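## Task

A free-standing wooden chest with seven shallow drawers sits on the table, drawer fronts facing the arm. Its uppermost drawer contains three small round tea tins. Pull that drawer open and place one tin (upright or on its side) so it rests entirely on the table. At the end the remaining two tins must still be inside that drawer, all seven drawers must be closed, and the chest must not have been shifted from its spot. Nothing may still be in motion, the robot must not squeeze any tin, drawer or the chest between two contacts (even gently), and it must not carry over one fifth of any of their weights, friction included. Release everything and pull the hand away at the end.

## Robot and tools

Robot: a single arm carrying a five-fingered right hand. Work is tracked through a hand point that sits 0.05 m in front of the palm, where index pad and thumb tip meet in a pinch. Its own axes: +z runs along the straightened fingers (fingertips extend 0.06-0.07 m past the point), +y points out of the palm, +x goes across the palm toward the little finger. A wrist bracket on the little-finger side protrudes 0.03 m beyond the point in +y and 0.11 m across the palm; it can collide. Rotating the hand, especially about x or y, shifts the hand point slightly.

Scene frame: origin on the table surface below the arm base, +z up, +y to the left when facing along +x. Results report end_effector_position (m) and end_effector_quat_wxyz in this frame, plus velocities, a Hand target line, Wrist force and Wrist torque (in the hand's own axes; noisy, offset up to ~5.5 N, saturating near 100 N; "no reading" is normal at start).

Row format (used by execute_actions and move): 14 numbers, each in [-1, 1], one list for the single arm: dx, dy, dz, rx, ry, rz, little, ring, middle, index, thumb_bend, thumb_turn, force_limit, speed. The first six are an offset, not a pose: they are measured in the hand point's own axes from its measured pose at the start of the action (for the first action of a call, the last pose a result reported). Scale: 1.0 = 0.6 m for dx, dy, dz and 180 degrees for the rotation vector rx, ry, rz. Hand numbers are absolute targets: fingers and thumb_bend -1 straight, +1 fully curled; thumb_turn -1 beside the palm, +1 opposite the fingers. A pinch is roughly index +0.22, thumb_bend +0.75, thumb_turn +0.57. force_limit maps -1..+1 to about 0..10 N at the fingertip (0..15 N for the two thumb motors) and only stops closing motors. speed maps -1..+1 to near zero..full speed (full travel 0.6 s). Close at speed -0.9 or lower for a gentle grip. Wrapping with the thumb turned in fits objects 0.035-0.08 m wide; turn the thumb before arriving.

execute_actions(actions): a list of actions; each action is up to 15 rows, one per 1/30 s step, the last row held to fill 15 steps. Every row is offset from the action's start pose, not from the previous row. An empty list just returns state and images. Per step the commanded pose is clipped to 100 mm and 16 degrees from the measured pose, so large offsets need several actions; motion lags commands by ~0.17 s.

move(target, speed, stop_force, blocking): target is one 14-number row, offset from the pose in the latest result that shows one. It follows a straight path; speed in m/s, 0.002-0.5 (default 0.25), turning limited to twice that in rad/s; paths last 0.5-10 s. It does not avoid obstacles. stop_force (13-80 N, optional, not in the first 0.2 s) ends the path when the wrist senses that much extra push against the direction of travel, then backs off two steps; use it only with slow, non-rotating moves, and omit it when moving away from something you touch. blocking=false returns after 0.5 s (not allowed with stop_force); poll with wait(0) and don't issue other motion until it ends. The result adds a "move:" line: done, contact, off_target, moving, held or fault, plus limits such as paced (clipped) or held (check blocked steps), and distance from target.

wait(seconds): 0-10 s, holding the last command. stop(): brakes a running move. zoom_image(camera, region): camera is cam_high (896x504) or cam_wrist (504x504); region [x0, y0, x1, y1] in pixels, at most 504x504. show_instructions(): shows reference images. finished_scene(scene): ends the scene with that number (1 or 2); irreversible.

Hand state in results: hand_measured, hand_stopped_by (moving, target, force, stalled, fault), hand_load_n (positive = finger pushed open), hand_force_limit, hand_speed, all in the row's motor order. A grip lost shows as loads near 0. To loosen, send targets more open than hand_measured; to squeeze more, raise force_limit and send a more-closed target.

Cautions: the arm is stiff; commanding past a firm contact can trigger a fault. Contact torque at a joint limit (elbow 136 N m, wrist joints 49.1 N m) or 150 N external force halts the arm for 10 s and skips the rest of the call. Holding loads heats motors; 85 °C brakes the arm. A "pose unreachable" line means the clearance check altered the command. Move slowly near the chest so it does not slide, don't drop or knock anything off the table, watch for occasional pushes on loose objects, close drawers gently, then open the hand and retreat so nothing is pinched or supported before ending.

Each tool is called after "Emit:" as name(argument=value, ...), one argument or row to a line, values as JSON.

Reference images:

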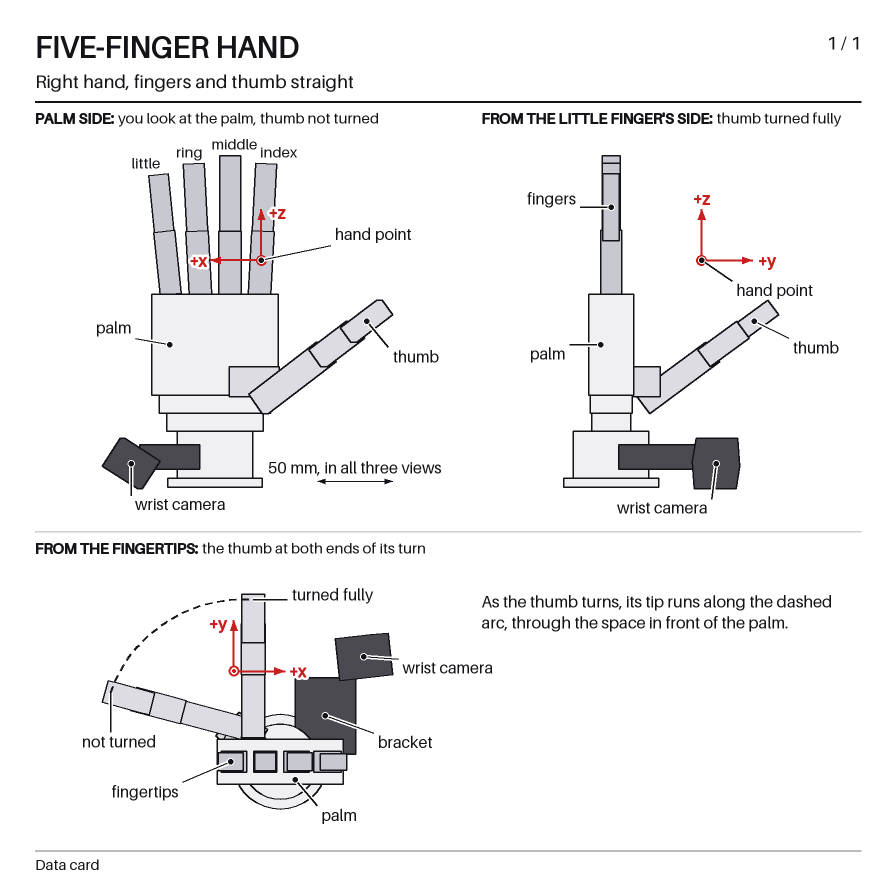

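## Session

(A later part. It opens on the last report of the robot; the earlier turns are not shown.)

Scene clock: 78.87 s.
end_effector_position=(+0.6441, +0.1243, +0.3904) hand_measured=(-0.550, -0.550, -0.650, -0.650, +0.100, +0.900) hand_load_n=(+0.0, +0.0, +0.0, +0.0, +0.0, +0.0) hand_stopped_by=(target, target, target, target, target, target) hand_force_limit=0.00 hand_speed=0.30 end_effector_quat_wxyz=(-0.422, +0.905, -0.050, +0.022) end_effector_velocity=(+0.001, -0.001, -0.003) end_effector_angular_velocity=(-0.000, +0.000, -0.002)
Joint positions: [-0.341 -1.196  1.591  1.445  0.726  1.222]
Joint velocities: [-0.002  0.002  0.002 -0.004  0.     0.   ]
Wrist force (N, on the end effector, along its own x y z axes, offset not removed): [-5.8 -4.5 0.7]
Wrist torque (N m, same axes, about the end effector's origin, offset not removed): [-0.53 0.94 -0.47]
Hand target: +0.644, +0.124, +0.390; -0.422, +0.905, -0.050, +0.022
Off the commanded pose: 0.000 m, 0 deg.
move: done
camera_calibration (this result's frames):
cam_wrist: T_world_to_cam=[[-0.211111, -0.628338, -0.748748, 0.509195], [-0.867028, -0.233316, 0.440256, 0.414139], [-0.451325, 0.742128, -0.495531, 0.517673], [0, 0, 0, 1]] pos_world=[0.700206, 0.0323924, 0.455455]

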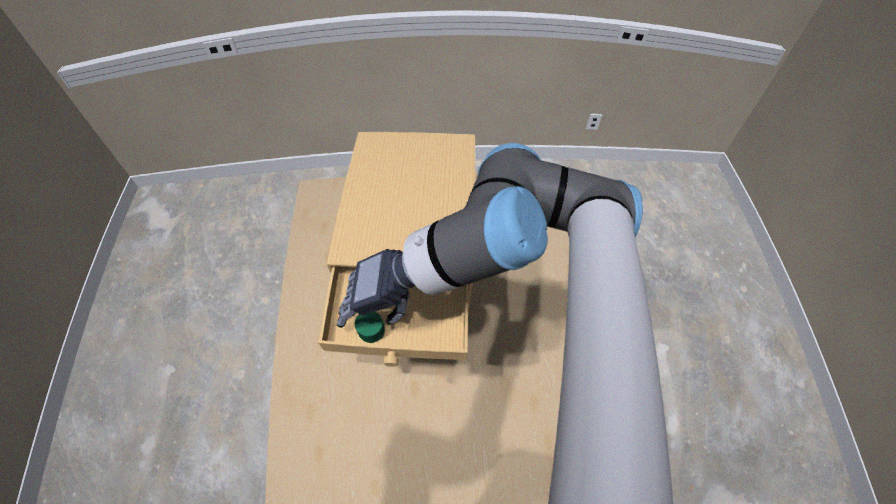

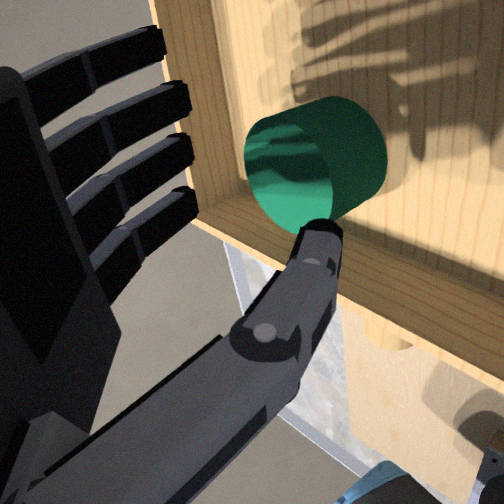

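Emit:
move(
  target=[0,0.053,0.046,0,0,0,-0.55,-0.55,-0.65,-0.65,0.1,0.9,0,0.3],
  speed=0.05,
  stop_force=15,
)

Emit:
zoom_image(
  camera="cam_high",
  region=[300, 240, 480, 380],
)

Scene clock: 82.03 s.
end_effector_position=(+0.6442, +0.1250, +0.3486) hand_measured=(-0.550, -0.550, -0.650, -0.650, +0.100, +0.900) hand_load_n=(+0.0, +0.0, +0.0, +0.0, +0.0, +0.0) hand_stopped_by=(target, target, target, target, target, target) hand_force_limit=0.00 hand_speed=0.30 end_effector_quat_wxyz=(-0.422, +0.905, -0.050, +0.022) end_effector_velocity=(+0.000, +0.000, -0.003) end_effector_angular_velocity=(+0.001, -0.000, -0.000)
Joint positions: [-0.339 -1.168  1.631  1.376  0.725  1.224]
Joint velocities: [-0.     0.002  0.002 -0.004 -0.001 -0.   ]
Wrist force (N, on the end effector, along its own x y z axes, offset not removed): [-4.1 -4.2 1.5]
Wrist torque (N m, same axes, about the end effector's origin, offset not removed): [-0.54 0.49 -0.30]
Hand target: +0.644, +0.125, +0.348; -0.422, +0.905, -0.050, +0.022
Off the commanded pose: 0.000 m, 0 deg.
move: done
camera_calibration (this result's frames):
cam_wrist: T_world_to_cam=[[-0.211108, -0.628342, -0.748746, 0.478373], [-0.867023, -0.233326, 0.440261, 0.432736], [-0.451336, 0.742122, -0.49553, 0.496445], [0, 0, 0, 1]] pos_world=[0.700244, 0.0331265, 0.413666]

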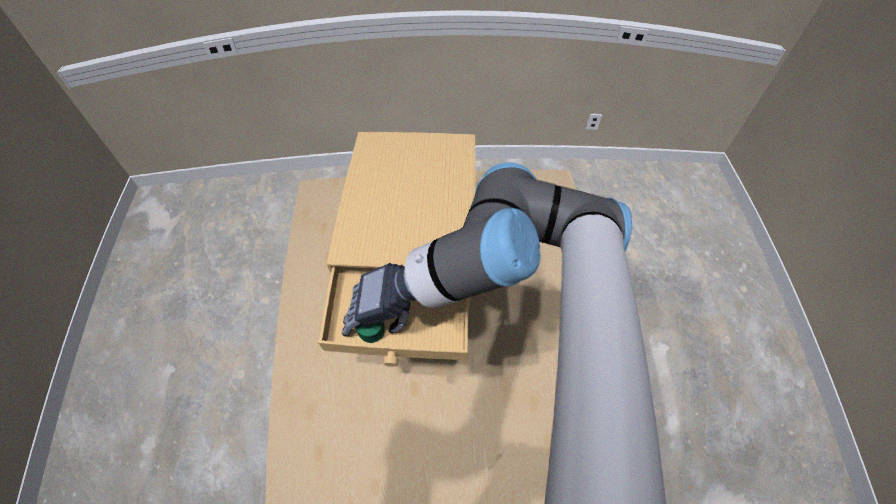

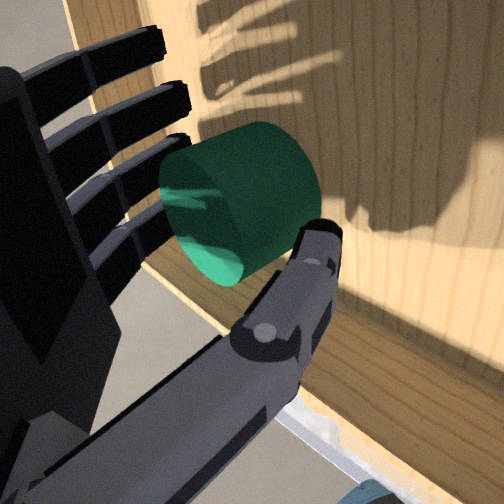

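Region (300, 240, 480, 380) of cam_high's 896x504 image, scaled by 2.800, with more detail than that image has.

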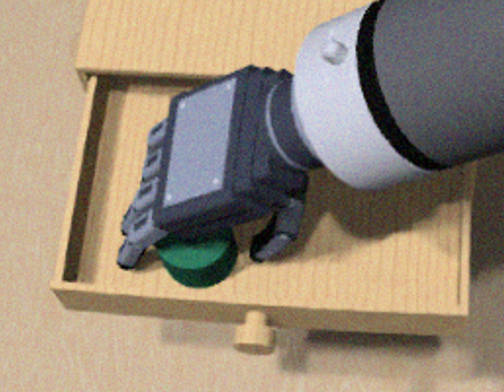

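Emit:
execute_actions(
  actions=[
    [[0,0.003,0.0025,0,0,0,-0.55,-0.55,-0.62,-0.62,0.4,0.9,-0.4,-0.6]],
    [[0,0,0,0,0,0,-0.55,-0.55,0,0,0.4,0.9,0.1,-0.8]],
    [[0,0,0,0,0,0,-0.55,-0.55,0,0,0.4,0.9,0.1,-0.8]],
  ],
)

Scene clock: 84.97 s.
end_effector_position=(+0.6442, +0.1251, +0.3463) hand_measured=(-0.550, -0.550, -0.402, -0.390, +0.384, +0.900) hand_load_n=(+0.0, +0.0, +5.0, +6.0, +16.0, +0.5) hand_stopped_by=(target, target, force, force, force, target) hand_force_limit=0.10 hand_speed=-0.80 end_effector_quat_wxyz=(-0.422, +0.905, -0.050, +0.022) end_effector_velocity=(+0.000, -0.001, -0.000) end_effector_angular_velocity=(-0.000, -0.001, -0.002)
Joint positions: [-0.339 -1.166  1.633  1.373  0.725  1.224]
Joint velocities: [-0.002 -0.     0.    -0.001 -0.    -0.   ]
Wrist force (N, on the end effector, along its own x y z axes, offset not removed): [-3.3 -3.4 0.9]
Wrist torque (N m, same axes, about the end effector's origin, offset not removed): [0.02 0.38 -0.20]
Hand target: +0.644, +0.125, +0.346; -0.422, +0.905, -0.050, +0.022
Off the commanded pose: 0.000 m, 0 deg.
camera_calibration (this result's frames):
cam_wrist: T_world_to_cam=[[-0.21113, -0.628324, -0.748754, 0.476661], [-0.867019, -0.233321, 0.440272, 0.433743], [-0.451334, 0.742139, -0.495508, 0.495286], [0, 0, 0, 1]] pos_world=[0.70024, 0.0331287, 0.411355]

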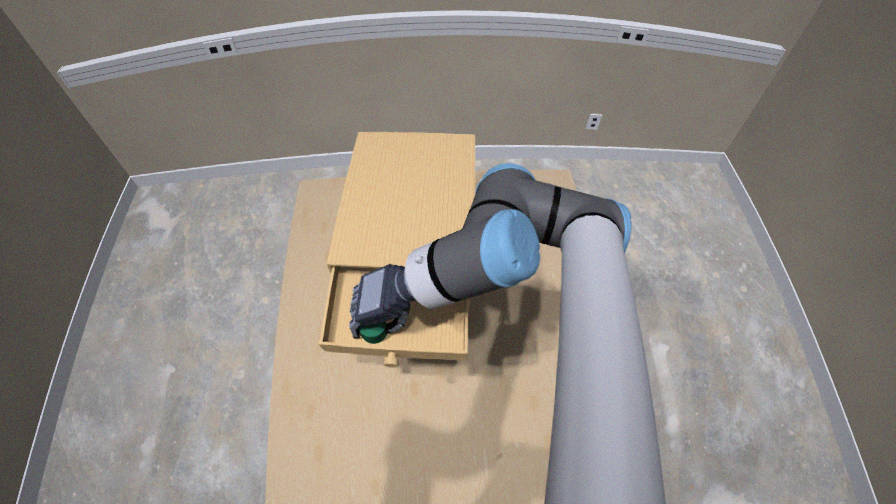

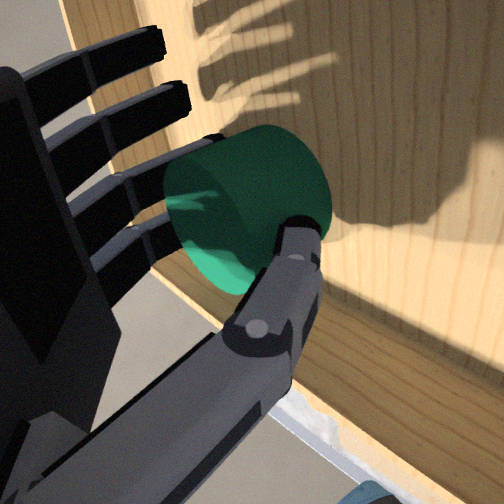

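Emit:
move(
  target=[0,-0.09,-0.075,0,0,0,-0.55,-0.55,0,0,0.4,0.9,0.1,-0.8],
  speed=0.1,
)

Scene clock: 87.40 s.
end_effector_position=(+0.6443, +0.1253, +0.4162) hand_measured=(-0.550, -0.550, -0.402, -0.390, +0.384, +0.900) hand_load_n=(+0.0, +0.0, +4.0, +5.5, +16.0, +0.5) hand_stopped_by=(target, target, force, force, force, target) hand_force_limit=0.10 hand_speed=-0.80 end_effector_quat_wxyz=(-0.422, +0.905, -0.050, +0.022) end_effector_velocity=(+0.000, -0.000, +0.001) end_effector_angular_velocity=(+0.001, +0.003, -0.000)
Joint positions: [-0.339 -1.211  1.564  1.486  0.725  1.224]
Joint velocities: [-0.     0.001 -0.003  0.005  0.     0.   ]
Wrist force (N, on the end effector, along its own x y z axes, offset not removed): [-1.2 -1.7 0.5]
Wrist torque (N m, same axes, about the end effector's origin, offset not removed): [-0.14 0.21 -0.10]
Hand target: +0.644, +0.125, +0.417; -0.422, +0.905, -0.050, +0.022
Off the commanded pose: 0.000 m, 0 deg.
move: done
camera_calibration (this result's frames):
cam_wrist: T_world_to_cam=[[-0.211097, -0.62828, -0.748801, 0.529206], [-0.867022, -0.233374, 0.440237, 0.403085], [-0.451343, 0.74216, -0.495468, 0.529803], [0, 0, 0, 1]] pos_world=[0.700321, 0.0333603, 0.481318]

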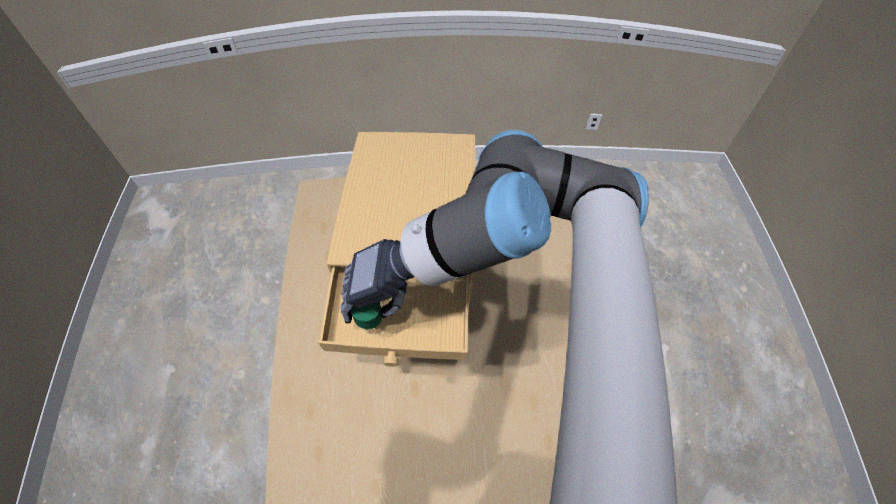

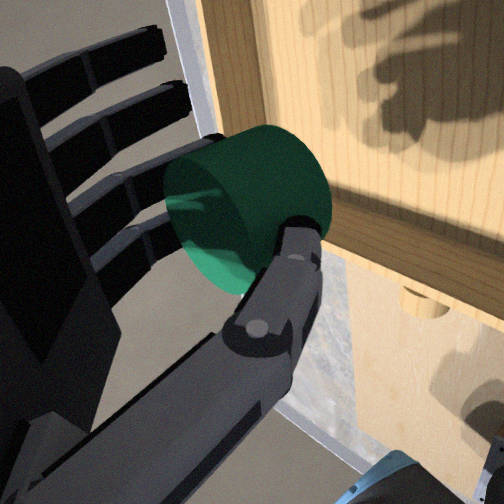

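Emit:
move(
  target=[-0.085,0.324,-0.386,0,0,0,-0.55,-0.55,0,0,0.4,0.9,0.1,-0.8],
  speed=0.25,
)

Emit:
move(
  target=[0,0.4635,0.389,0,0,0,-0.55,-0.55,0,0,0.4,0.9,0.1,-0.8],
  speed=0.25,
)

Scene clock: 90.97 s.
end_effector_position=(+0.5609, -0.1693, +0.4162) hand_measured=(-0.550, -0.550, -0.402, -0.390, +0.384, +0.900) hand_load_n=(+0.0, +0.0, +4.0, +5.5, +16.0, +0.5) hand_stopped_by=(target, target, force, force, force, target) hand_force_limit=0.10 hand_speed=-0.80 end_effector_quat_wxyz=(-0.423, +0.905, -0.049, +0.022) end_effector_velocity=(-0.000, -0.003, -0.001) end_effector_angular_velocity=(+0.002, +0.002, -0.001)
Joint positions: [-0.802 -1.203  1.633  1.797  0.937  0.66 ]
Joint velocities: [-0.004  0.003 -0.001  0.003  0.002 -0.003]
Wrist force (N, on the end effector, along its own x y z axes, offset not removed): [-3.6 -3.5 1.3]
Wrist torque (N m, same axes, about the end effector's origin, offset not removed): [-0.61 0.66 -0.19]
Hand target: +0.561, -0.170, +0.416; -0.423, +0.905, -0.049, +0.022
Off the commanded pose: 0.000 m, 0 deg.
move: done
camera_calibration (this result's frames):
cam_wrist: T_world_to_cam=[[-0.210543, -0.627254, -0.749816, 0.326785], [-0.867177, -0.234257, 0.439463, 0.262363], [-0.451304, 0.742749, -0.494619, 0.710562], [0, 0, 0, 1]] pos_world=[0.616997, -0.261332, 0.481187]

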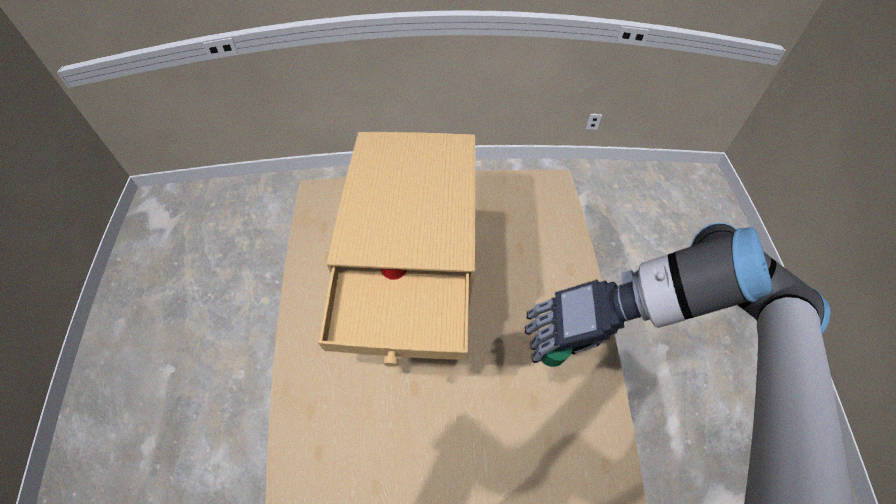

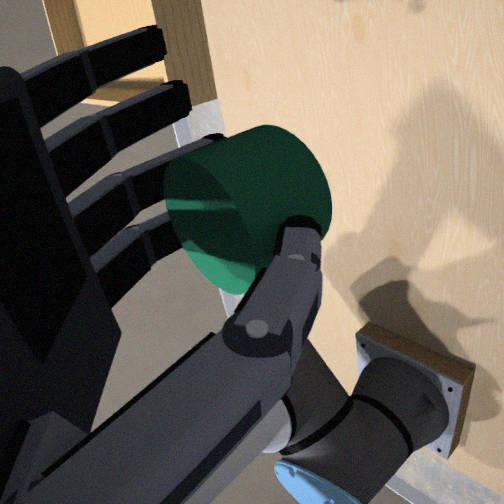

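Scene clock: 93.07 s.
end_effector_position=(+0.5609, -0.1686, +0.0538) hand_measured=(-0.550, -0.550, -0.402, -0.390, +0.384, +0.900) hand_load_n=(+0.0, +0.0, +4.0, +5.5, +16.0, +0.5) hand_stopped_by=(target, target, force, force, force, target) hand_force_limit=0.10 hand_speed=-0.80 end_effector_quat_wxyz=(-0.423, +0.905, -0.049, +0.022) end_effector_velocity=(+0.000, +0.000, -0.003) end_effector_angular_velocity=(+0.000, +0.001, +0.001)
Joint positions: [-0.8   -0.815  1.795  1.246  0.936  0.662]
Joint velocities: [ 0.001  0.005 -0.001 -0.003  0.     0.   ]
Wrist force (N, on the end effector, along its own x y z axes, offset not removed): [-4.3 -0.6 -1.3]
Wrist torque (N m, same axes, about the end effector's origin, offset not removed): [0.15 0.68 -0.11]
Hand target: +0.561, -0.169, +0.053; -0.423, +0.905, -0.049, +0.022
Off the commanded pose: 0.001 m, 0 deg.
move: done
camera_calibration (this result's frames):
cam_wrist: T_world_to_cam=[[-0.210537, -0.627259, -0.749814, 0.055441], [-0.867177, -0.23426, 0.439462, 0.421787], [-0.451308, 0.742744, -0.494624, 0.530727], [0, 0, 0, 1]] pos_world=[0.616958, -0.260611, 0.118721]

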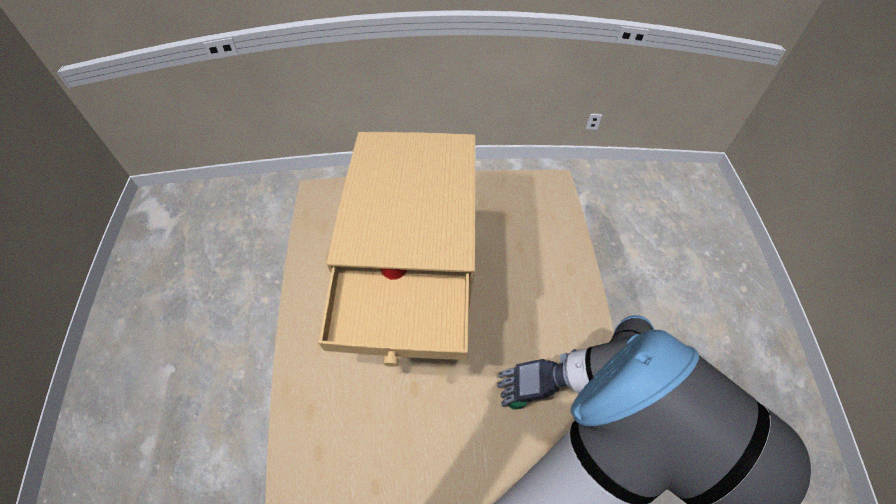

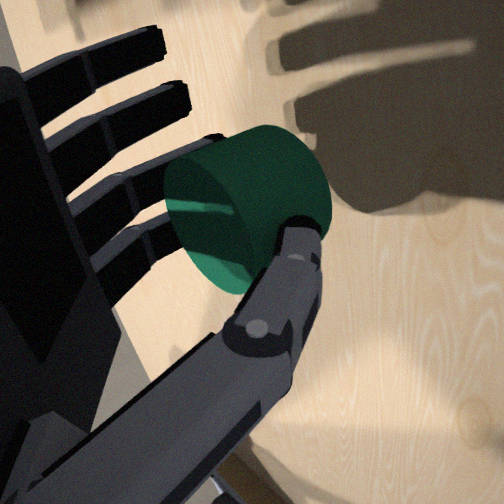

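Emit:
move(
  target=[0,0.0434,0.0364,0,0,0,-0.55,-0.55,0,0,0.4,0.9,0.1,-0.8],
  speed=0.012,
  stop_force=13,
)

Scene clock: 96.70 s.
end_effector_position=(+0.5610, -0.1686, +0.0235) hand_measured=(-0.550, -0.550, -0.402, -0.390, +0.384, +0.900) hand_load_n=(+0.0, +0.0, +4.5, +6.5, +14.0, +0.5) hand_stopped_by=(target, target, force, force, force, target) hand_force_limit=0.10 hand_speed=-0.80 end_effector_quat_wxyz=(-0.423, +0.905, -0.049, +0.022) end_effector_velocity=(+0.000, -0.000, +0.002) end_effector_angular_velocity=(-0.003, -0.002, +0.000)
Joint positions: [-0.8   -0.772  1.792  1.206  0.936  0.662]
Joint velocities: [ 0.    -0.004  0.001 -0.001  0.     0.   ]
Wrist force (N, on the end effector, along its own x y z axes, offset not removed): [-10.1 -32.1 -26.3]
Wrist torque (N m, same axes, about the end effector's origin, offset not removed): [0.51 1.22 -0.92]
Hand target: +0.561, -0.169, +0.024; -0.423, +0.905, -0.049, +0.022
Off the commanded pose: 0.004 m, 0 deg.
move: contact
camera_calibration (this result's frames):
cam_wrist: T_world_to_cam=[[-0.210413, -0.627262, -0.749846, 0.0326897], [-0.867352, -0.234089, 0.439207, 0.43535], [-0.451028, 0.742796, -0.494801, 0.515685], [0, 0, 0, 1]] pos_world=[0.617068, -0.260633, 0.0884658]

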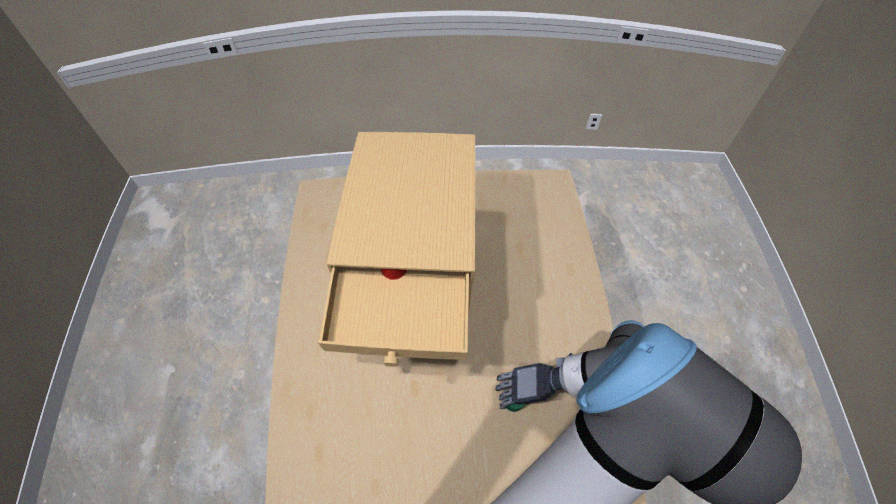

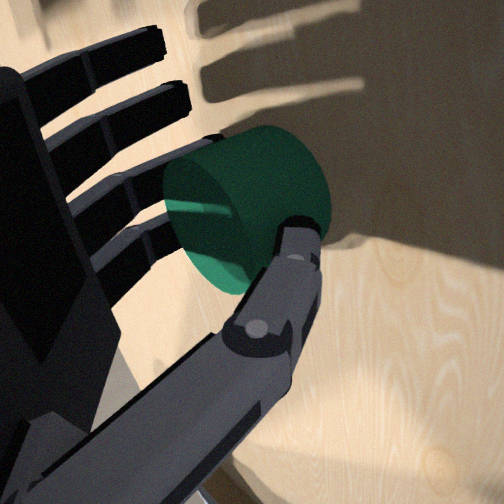

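Emit:
execute_actions(
  actions=[
    [[0,-0.002,-0.0017,0,0,0,-0.55,-0.55,-0.75,-0.75,0.0,0.9,0.1,0.0]],
  ],
)

Emit:
move(
  target=[0,-0.09,-0.075,0,0,0,-0.55,-0.55,-0.75,-0.75,0.0,0.9,0.1,0.0],
  speed=0.15,
)

Scene clock: 104.53 s.
end_effector_position=(+0.5610, -0.1686, +0.0250) hand_measured=(-0.550, -0.550, -0.750, -0.750, +0.000, +0.900) hand_load_n=(+0.0, +0.0, +0.0, +0.0, +0.0, +0.0) hand_stopped_by=(target, target, target, target, moving, target) hand_force_limit=0.10 hand_speed=0.00 end_effector_quat_wxyz=(-0.423, +0.905, -0.049, +0.022) end_effector_velocity=(+0.000, -0.000, +0.000) end_effector_angular_velocity=(-0.001, -0.002, +0.001)
Joint positions: [-0.8   -0.774  1.792  1.208  0.936  0.662]
Joint velocities: [ 0.    -0.001 -0.    -0.001 -0.    -0.001]
Wrist force (N, on the end effector, along its own x y z axes, offset not removed): [-1.7 -1.9 -4.4]
Wrist torque (N m, same axes, about the end effector's origin, offset not removed): [0.21 0.47 -0.12]
Hand target: +0.561, -0.169, +0.025; -0.423, +0.905, -0.049, +0.022
Off the commanded pose: 0.000 m, 0 deg.
camera_calibration (this result's frames):
cam_wrist: T_world_to_cam=[[-0.2104, -0.627269, -0.749844, 0.0338348], [-0.867337, -0.234122, 0.439219, 0.434653], [-0.451064, 0.742779, -0.494794, 0.516455], [0, 0, 0, 1]] pos_world=[0.617064, -0.260626, 0.0900017]

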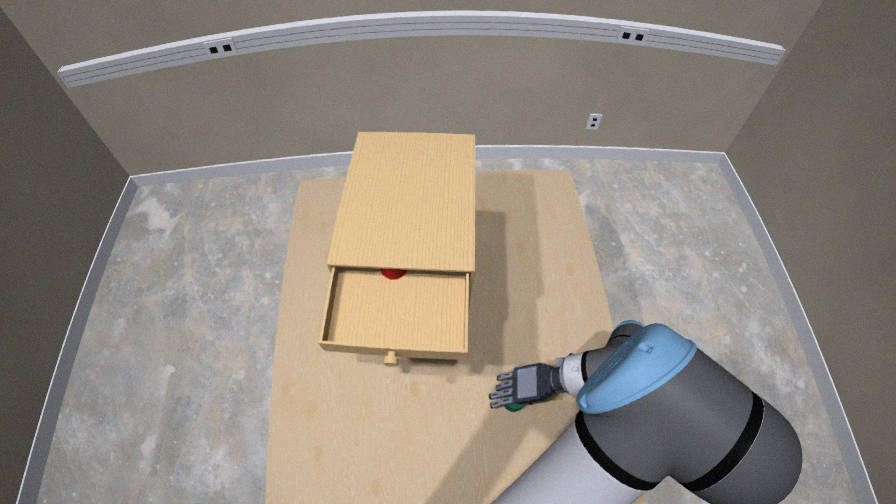

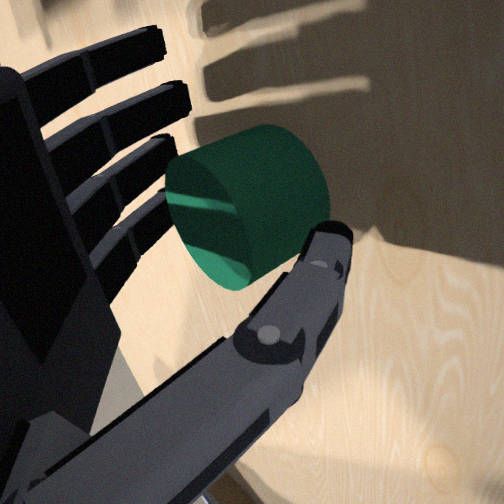

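Scene clock: 105.57 s.
end_effector_position=(+0.5611, -0.1684, +0.0950) hand_measured=(-0.550, -0.550, -0.750, -0.750, +0.000, +0.900) hand_load_n=(+0.0, +0.0, +0.0, +0.0, +0.0, +0.0) hand_stopped_by=(target, target, target, target, target, target) hand_force_limit=0.10 hand_speed=0.00 end_effector_quat_wxyz=(-0.423, +0.905, -0.049, +0.022) end_effector_velocity=(-0.000, -0.001, +0.001) end_effector_angular_velocity=(-0.000, -0.000, +0.001)
Joint positions: [-0.8   -0.871  1.796  1.301  0.936  0.662]
Joint velocities: [-0.001 -0.001 -0.     0.002  0.001 -0.002]
Wrist force (N, on the end effector, along its own x y z axes, offset not removed): [-3.2 -4.1 -1.6]
Wrist torque (N m, same axes, about the end effector's origin, offset not removed): [-0.42 0.58 -0.35]
Hand target: +0.561, -0.168, +0.095; -0.423, +0.905, -0.049, +0.022
Off the commanded pose: 0.000 m, 0 deg.
move: done
camera_calibration (this result's frames):
cam_wrist: T_world_to_cam=[[-0.210378, -0.627208, -0.749901, 0.0864531], [-0.867339, -0.234177, 0.439186, 0.403975], [-0.45107, 0.742814, -0.494736, 0.55093], [0, 0, 0, 1]] pos_world=[0.617079, -0.260413, 0.159976]

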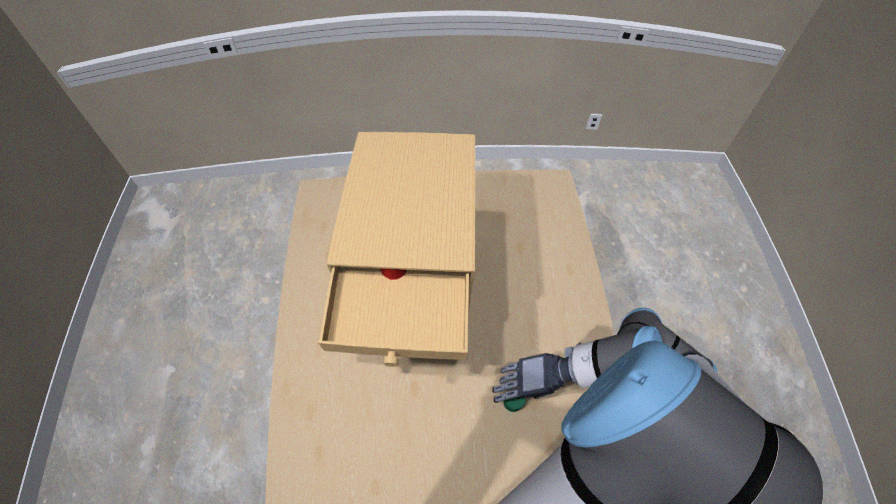

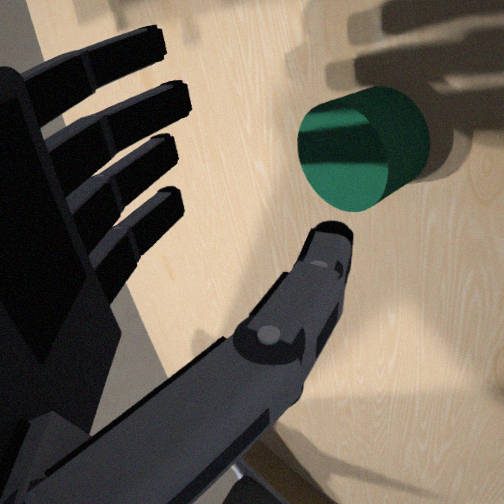

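Emit:
move(
  target=[-0.244,-0.633,0.113,0,0.383,0.3215,-1,-1,-1,-1,0.3,0.9,0.1,0.0],
  speed=0.35,
)

Scene clock: 110.27 s.
end_effector_position=(+0.4476, +0.1408, +0.3416) hand_measured=(-1.000, -1.000, -1.000, -1.000, +0.300, +0.900) hand_load_n=(+0.0, +0.0, +0.0, +0.0, +0.0, +0.0) hand_stopped_by=(target, target, target, target, target, target) hand_force_limit=0.10 hand_speed=0.00 end_effector_quat_wxyz=(+0.283, -0.605, +0.675, -0.314) end_effector_velocity=(-0.001, +0.001, +0.000) end_effector_angular_velocity=(-0.006, +0.006, -0.015)
Joint positions: [-0.185 -1.943  2.199  0.446  1.511  3.098]
Joint velocities: [ 0.018  0.006 -0.005  0.003  0.03   0.016]
Wrist force (N, on the end effector, along its own x y z axes, offset not removed): [-2.4 -3.7 2.7]
Wrist torque (N m, same axes, about the end effector's origin, offset not removed): [-0.62 0.26 -0.23]
Hand target: +0.448, +0.141, +0.342; +0.282, -0.605, +0.675, -0.314
Off the commanded pose: 0.002 m, 0 deg.
move: done
camera_calibration (this result's frames):
cam_wrist: T_world_to_cam=[[-0.629137, 0.210607, -0.748219, 0.5103], [-0.233216, 0.8671, 0.440169, -0.169546], [0.741483, 0.451423, -0.496408, -0.100098], [0, 0, 0, 1]] pos_world=[0.355729, 0.0847267, 0.406755]

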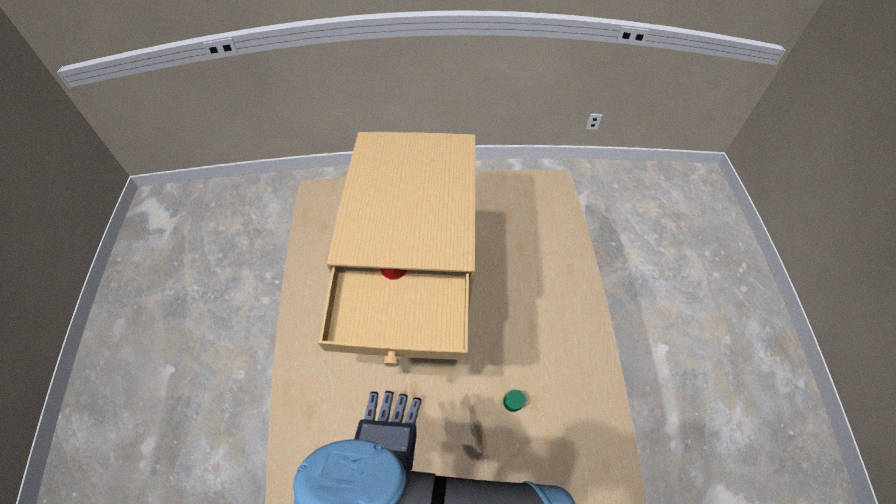

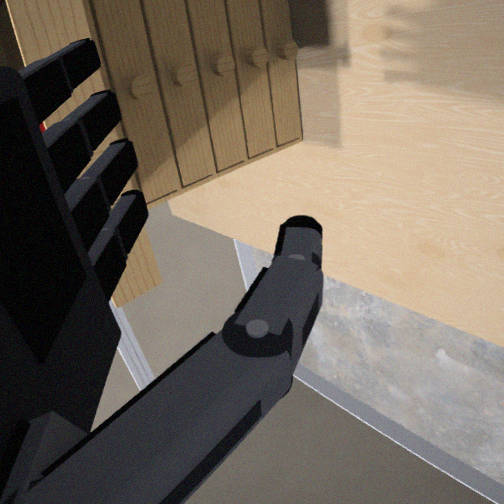

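Emit:
move(
  target=[-0.002,-0.0375,0.0447,0,0,0,-1,-1,-1,-1,0.3,0.9,0.1,0.0],
  speed=0.08,
)

Emit:
zoom_image(
  camera="cam_high",
  region=[320, 310, 480, 430],
)

Scene clock: 113.13 s.
end_effector_position=(+0.4822, +0.1383, +0.3416) hand_measured=(-1.000, -1.000, -1.000, -1.000, +0.300, +0.900) hand_load_n=(+0.0, +0.0, +0.0, +0.0, +0.0, +0.0) hand_stopped_by=(target, target, target, target, target, target) hand_force_limit=0.10 hand_speed=0.00 end_effector_quat_wxyz=(+0.283, -0.605, +0.675, -0.314) end_effector_velocity=(+0.004, -0.001, -0.000) end_effector_angular_velocity=(+0.000, -0.000, -0.001)
Joint positions: [-0.172 -1.872  2.154  0.42   1.521  3.107]
Joint velocities: [-0.     0.007 -0.004 -0.003  0.001  0.001]
Wrist force (N, on the end effector, along its own x y z axes, offset not removed): [-1.5 -4.4 0.5]
Wrist torque (N m, same axes, about the end effector's origin, offset not removed): [-0.73 0.21 -0.19]
Hand target: +0.482, +0.138, +0.342; +0.283, -0.605, +0.675, -0.314
Off the commanded pose: 0.000 m, 0 deg.
move: done
camera_calibration (this result's frames):
cam_wrist: T_world_to_cam=[[-0.629139, 0.210582, -0.748224, 0.532628], [-0.233213, 0.867115, 0.44014, -0.159288], [0.741482, 0.451405, -0.496426, -0.124579], [0, 0, 0, 1]] pos_world=[0.390322, 0.0821945, 0.40679]

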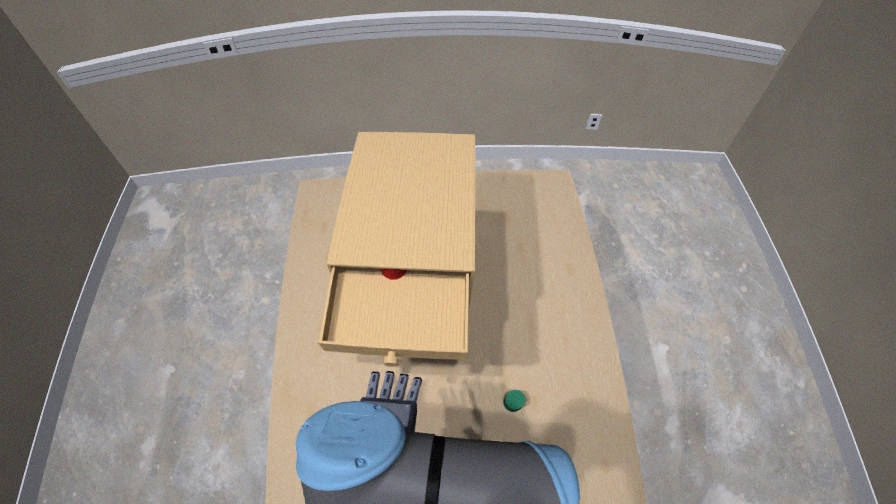

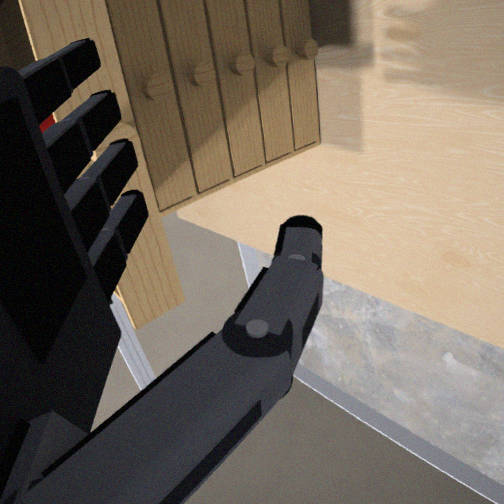

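Region (320, 310, 480, 430) of cam_high's 896x504 image, scaled by 3.150, with more detail than that image has; it fills the top 378 rows of this view, and the rest is white.

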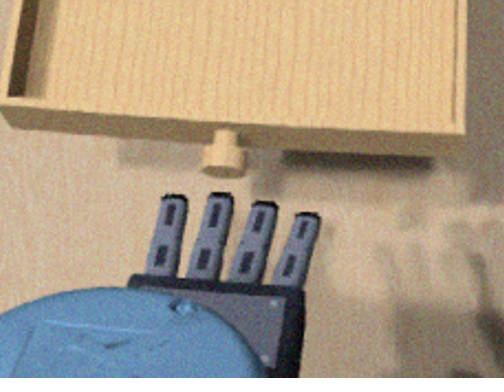

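Emit:
move(
  target=[0,-0.1447,0.1724,0,0,0,-1,-1,-1,-1,0.3,0.9,0.1,0.0],
  speed=0.045,
  stop_force=15,
)

Emit:
zoom_image(
  camera="cam_high",
  region=[320, 230, 480, 350],
)

Scene clock: 117.80 s.
end_effector_position=(+0.6161, +0.1239, +0.3417) hand_measured=(-1.000, -1.000, -1.000, -1.000, +0.300, +0.900) hand_load_n=(+0.0, +0.0, -1.0, +0.0, +0.0, +0.0) hand_stopped_by=(target, target, target, target, target, target) hand_force_limit=0.10 hand_speed=0.00 end_effector_quat_wxyz=(+0.283, -0.605, +0.675, -0.314) end_effector_velocity=(+0.003, +0.000, -0.001) end_effector_angular_velocity=(-0.002, +0.000, +0.003)
Joint positions: [-0.152 -1.629  1.96   0.37   1.536  3.119]
Joint velocities: [ 0.001  0.005 -0.004 -0.001 -0.    -0.002]
Wrist force (N, on the end effector, along its own x y z axes, offset not removed): [-4.2 -2.0 1.3]
Wrist torque (N m, same axes, about the end effector's origin, offset not removed): [-0.40 0.54 -0.30]
Hand target: +0.616, +0.124, +0.342; +0.283, -0.605, +0.675, -0.314
Off the commanded pose: 0.000 m, 0 deg.
move: done
camera_calibration (this result's frames):
cam_wrist: T_world_to_cam=[[-0.629136, 0.210539, -0.748238, 0.620063], [-0.233218, 0.867139, 0.440091, -0.115602], [0.741483, 0.45138, -0.496447, -0.217329], [0, 0, 0, 1]] pos_world=[0.52429, 0.0677931, 0.406938]

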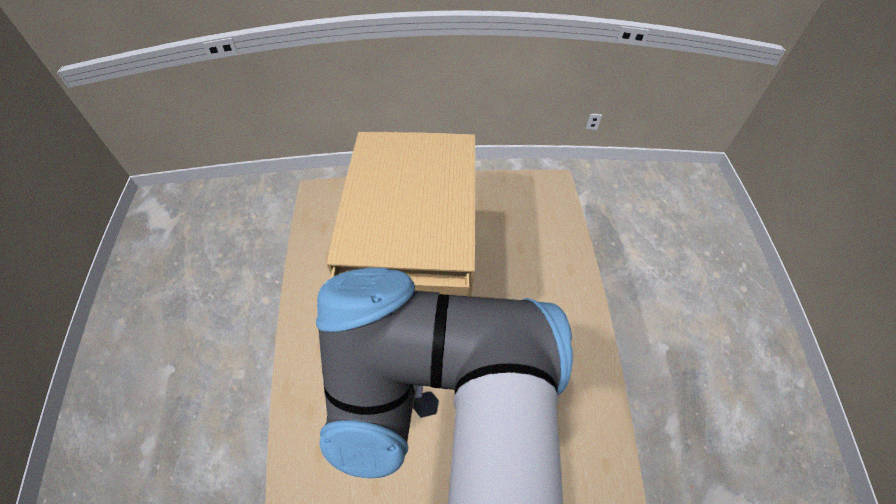

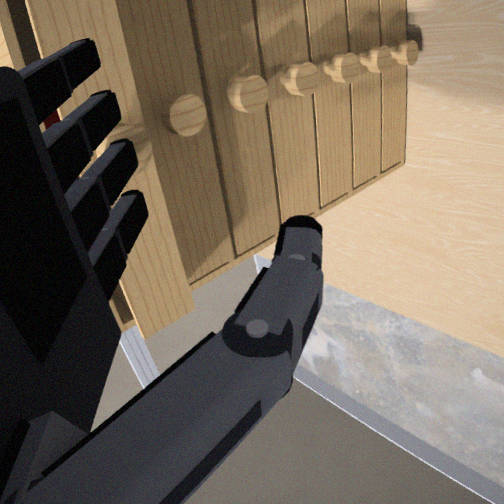

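Region (320, 230, 480, 350) of cam_high's 896x504 image, scaled by 3.150, with more detail than that image has; it fills the top 378 rows of this view, and the rest is white.

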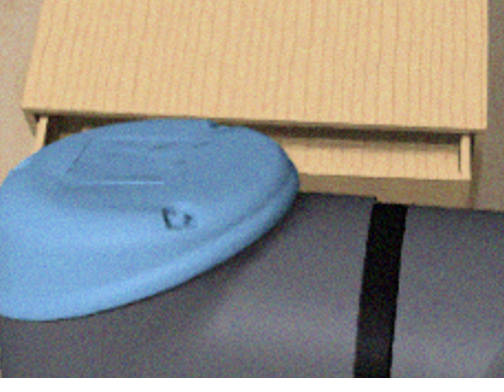

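Emit:
move(
  target=[0,-0.0236,0.028,0,0,0,-1,-1,-1,-1,0.3,0.9,0.1,0.0],
  speed=0.02,
  stop_force=13,
)

Scene clock: 119.83 s.
end_effector_position=(+0.6377, +0.1215, +0.3418) hand_measured=(-1.000, -1.000, -1.000, -1.000, +0.300, +0.900) hand_load_n=(+0.0, +0.0, -1.0, +0.0, +0.0, +0.0) hand_stopped_by=(target, target, target, target, target, target) hand_force_limit=0.10 hand_speed=0.00 end_effector_quat_wxyz=(+0.283, -0.605, +0.675, -0.314) end_effector_velocity=(+0.003, -0.000, -0.000) end_effector_angular_velocity=(+0.001, -0.001, -0.000)
Joint positions: [-0.15  -1.593  1.925  0.369  1.538  3.121]
Joint velocities: [ 0.001  0.004 -0.004 -0.001  0.     0.001]
Wrist force (N, on the end effector, along its own x y z axes, offset not removed): [-2.9 -1.7 -0.6]
Wrist torque (N m, same axes, about the end effector's origin, offset not removed): [-0.48 0.47 -0.15]
Hand target: +0.638, +0.122, +0.342; +0.283, -0.605, +0.675, -0.314
Off the commanded pose: 0.000 m, 0 deg.
move: done
camera_calibration (this result's frames):
cam_wrist: T_world_to_cam=[[-0.629135, 0.210535, -0.748241, 0.634163], [-0.233221, 0.86714, 0.440087, -0.108588], [0.741483, 0.45138, -0.496446, -0.232236], [0, 0, 0, 1]] pos_world=[0.545848, 0.0654742, 0.407002]

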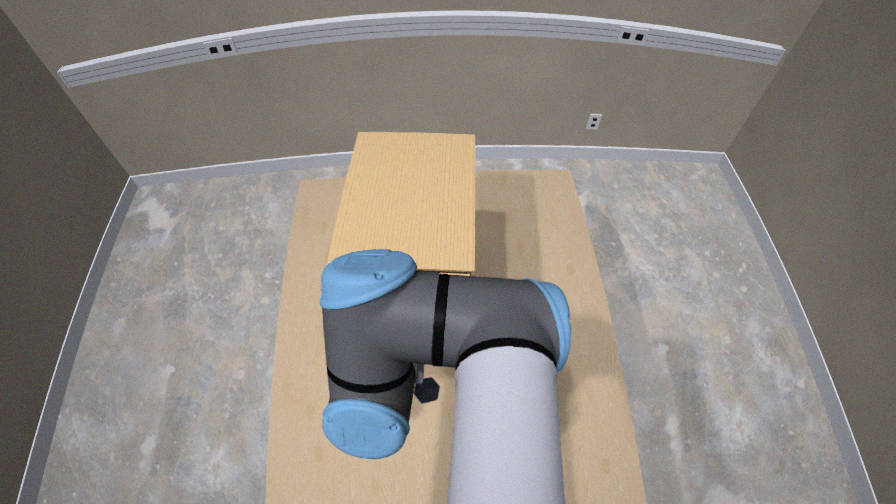

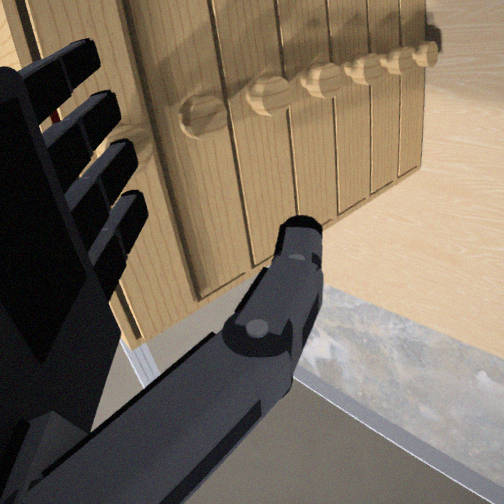

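Still a few mm open. Step 3 mm.

Emit:
move(
  target=[0,-0.0032,0.0038,0,0,0,-1,-1,-1,-1,0.3,0.9,0.1,0.0],
  speed=0.008,
  stop_force=13,
)

Emit:
zoom_image(
  camera="cam_wrist",
  region=[90, 200, 290, 380],
)

Scene clock: 121.30 s.
end_effector_position=(+0.6405, +0.1212, +0.3418) hand_measured=(-1.000, -1.000, -1.000, -1.000, +0.300, +0.900) hand_load_n=(+0.0, +0.0, -1.0, +0.0, +0.0, +0.0) hand_stopped_by=(target, target, target, target, target, target) hand_force_limit=0.10 hand_speed=0.00 end_effector_quat_wxyz=(+0.283, -0.605, +0.675, -0.314) end_effector_velocity=(+0.002, +0.001, +0.001) end_effector_angular_velocity=(+0.000, -0.003, +0.000)
Joint positions: [-0.15  -1.588  1.92   0.369  1.538  3.121]
Joint velocities: [ 0.001  0.001 -0.002 -0.002  0.     0.001]
Wrist force (N, on the end effector, along its own x y z axes, offset not removed): [-4.5 -5.6 -0.9]
Wrist torque (N m, same axes, about the end effector's origin, offset not removed): [-0.93 0.72 -0.33]
Hand target: +0.641, +0.121, +0.342; +0.283, -0.605, +0.675, -0.314
Off the commanded pose: 0.000 m, 0 deg.
move: done
camera_calibration (this result's frames):
cam_wrist: T_world_to_cam=[[-0.629134, 0.210535, -0.748241, 0.63601], [-0.233222, 0.86714, 0.440087, -0.107668], [0.741484, 0.45138, -0.496446, -0.234192], [0, 0, 0, 1]] pos_world=[0.548674, 0.06517, 0.407008]

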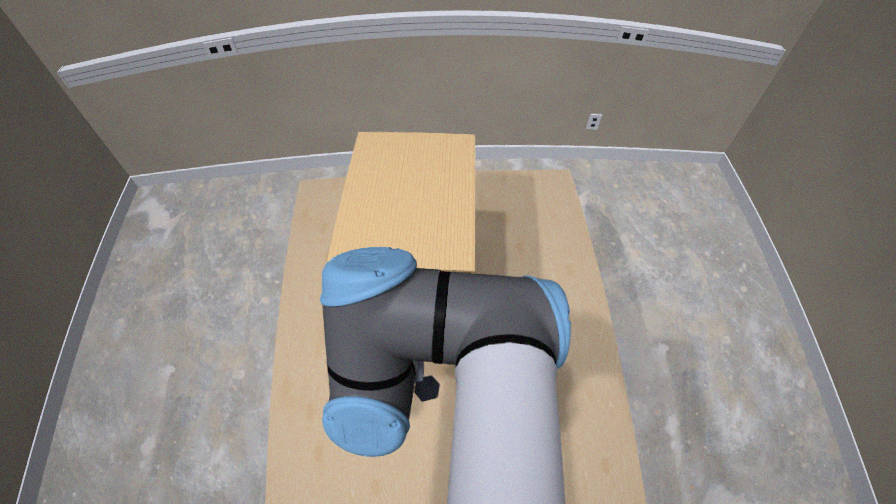

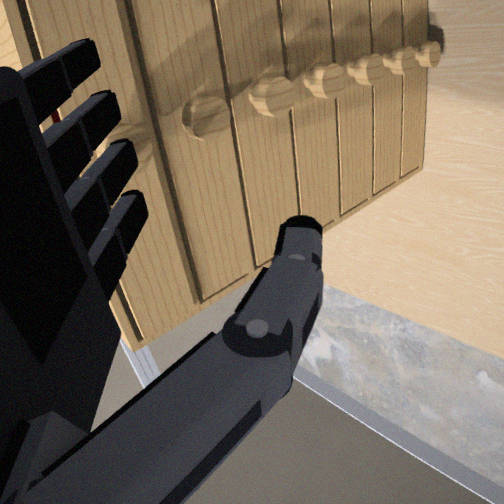

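Region (90, 200, 290, 380) of cam_wrist's 504x504 image, scaled by 2.520, with more detail than that image has; it fills the top 454 rows of this view, and the rest is white.

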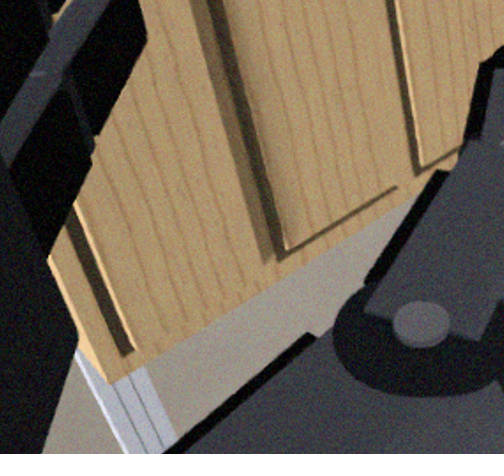

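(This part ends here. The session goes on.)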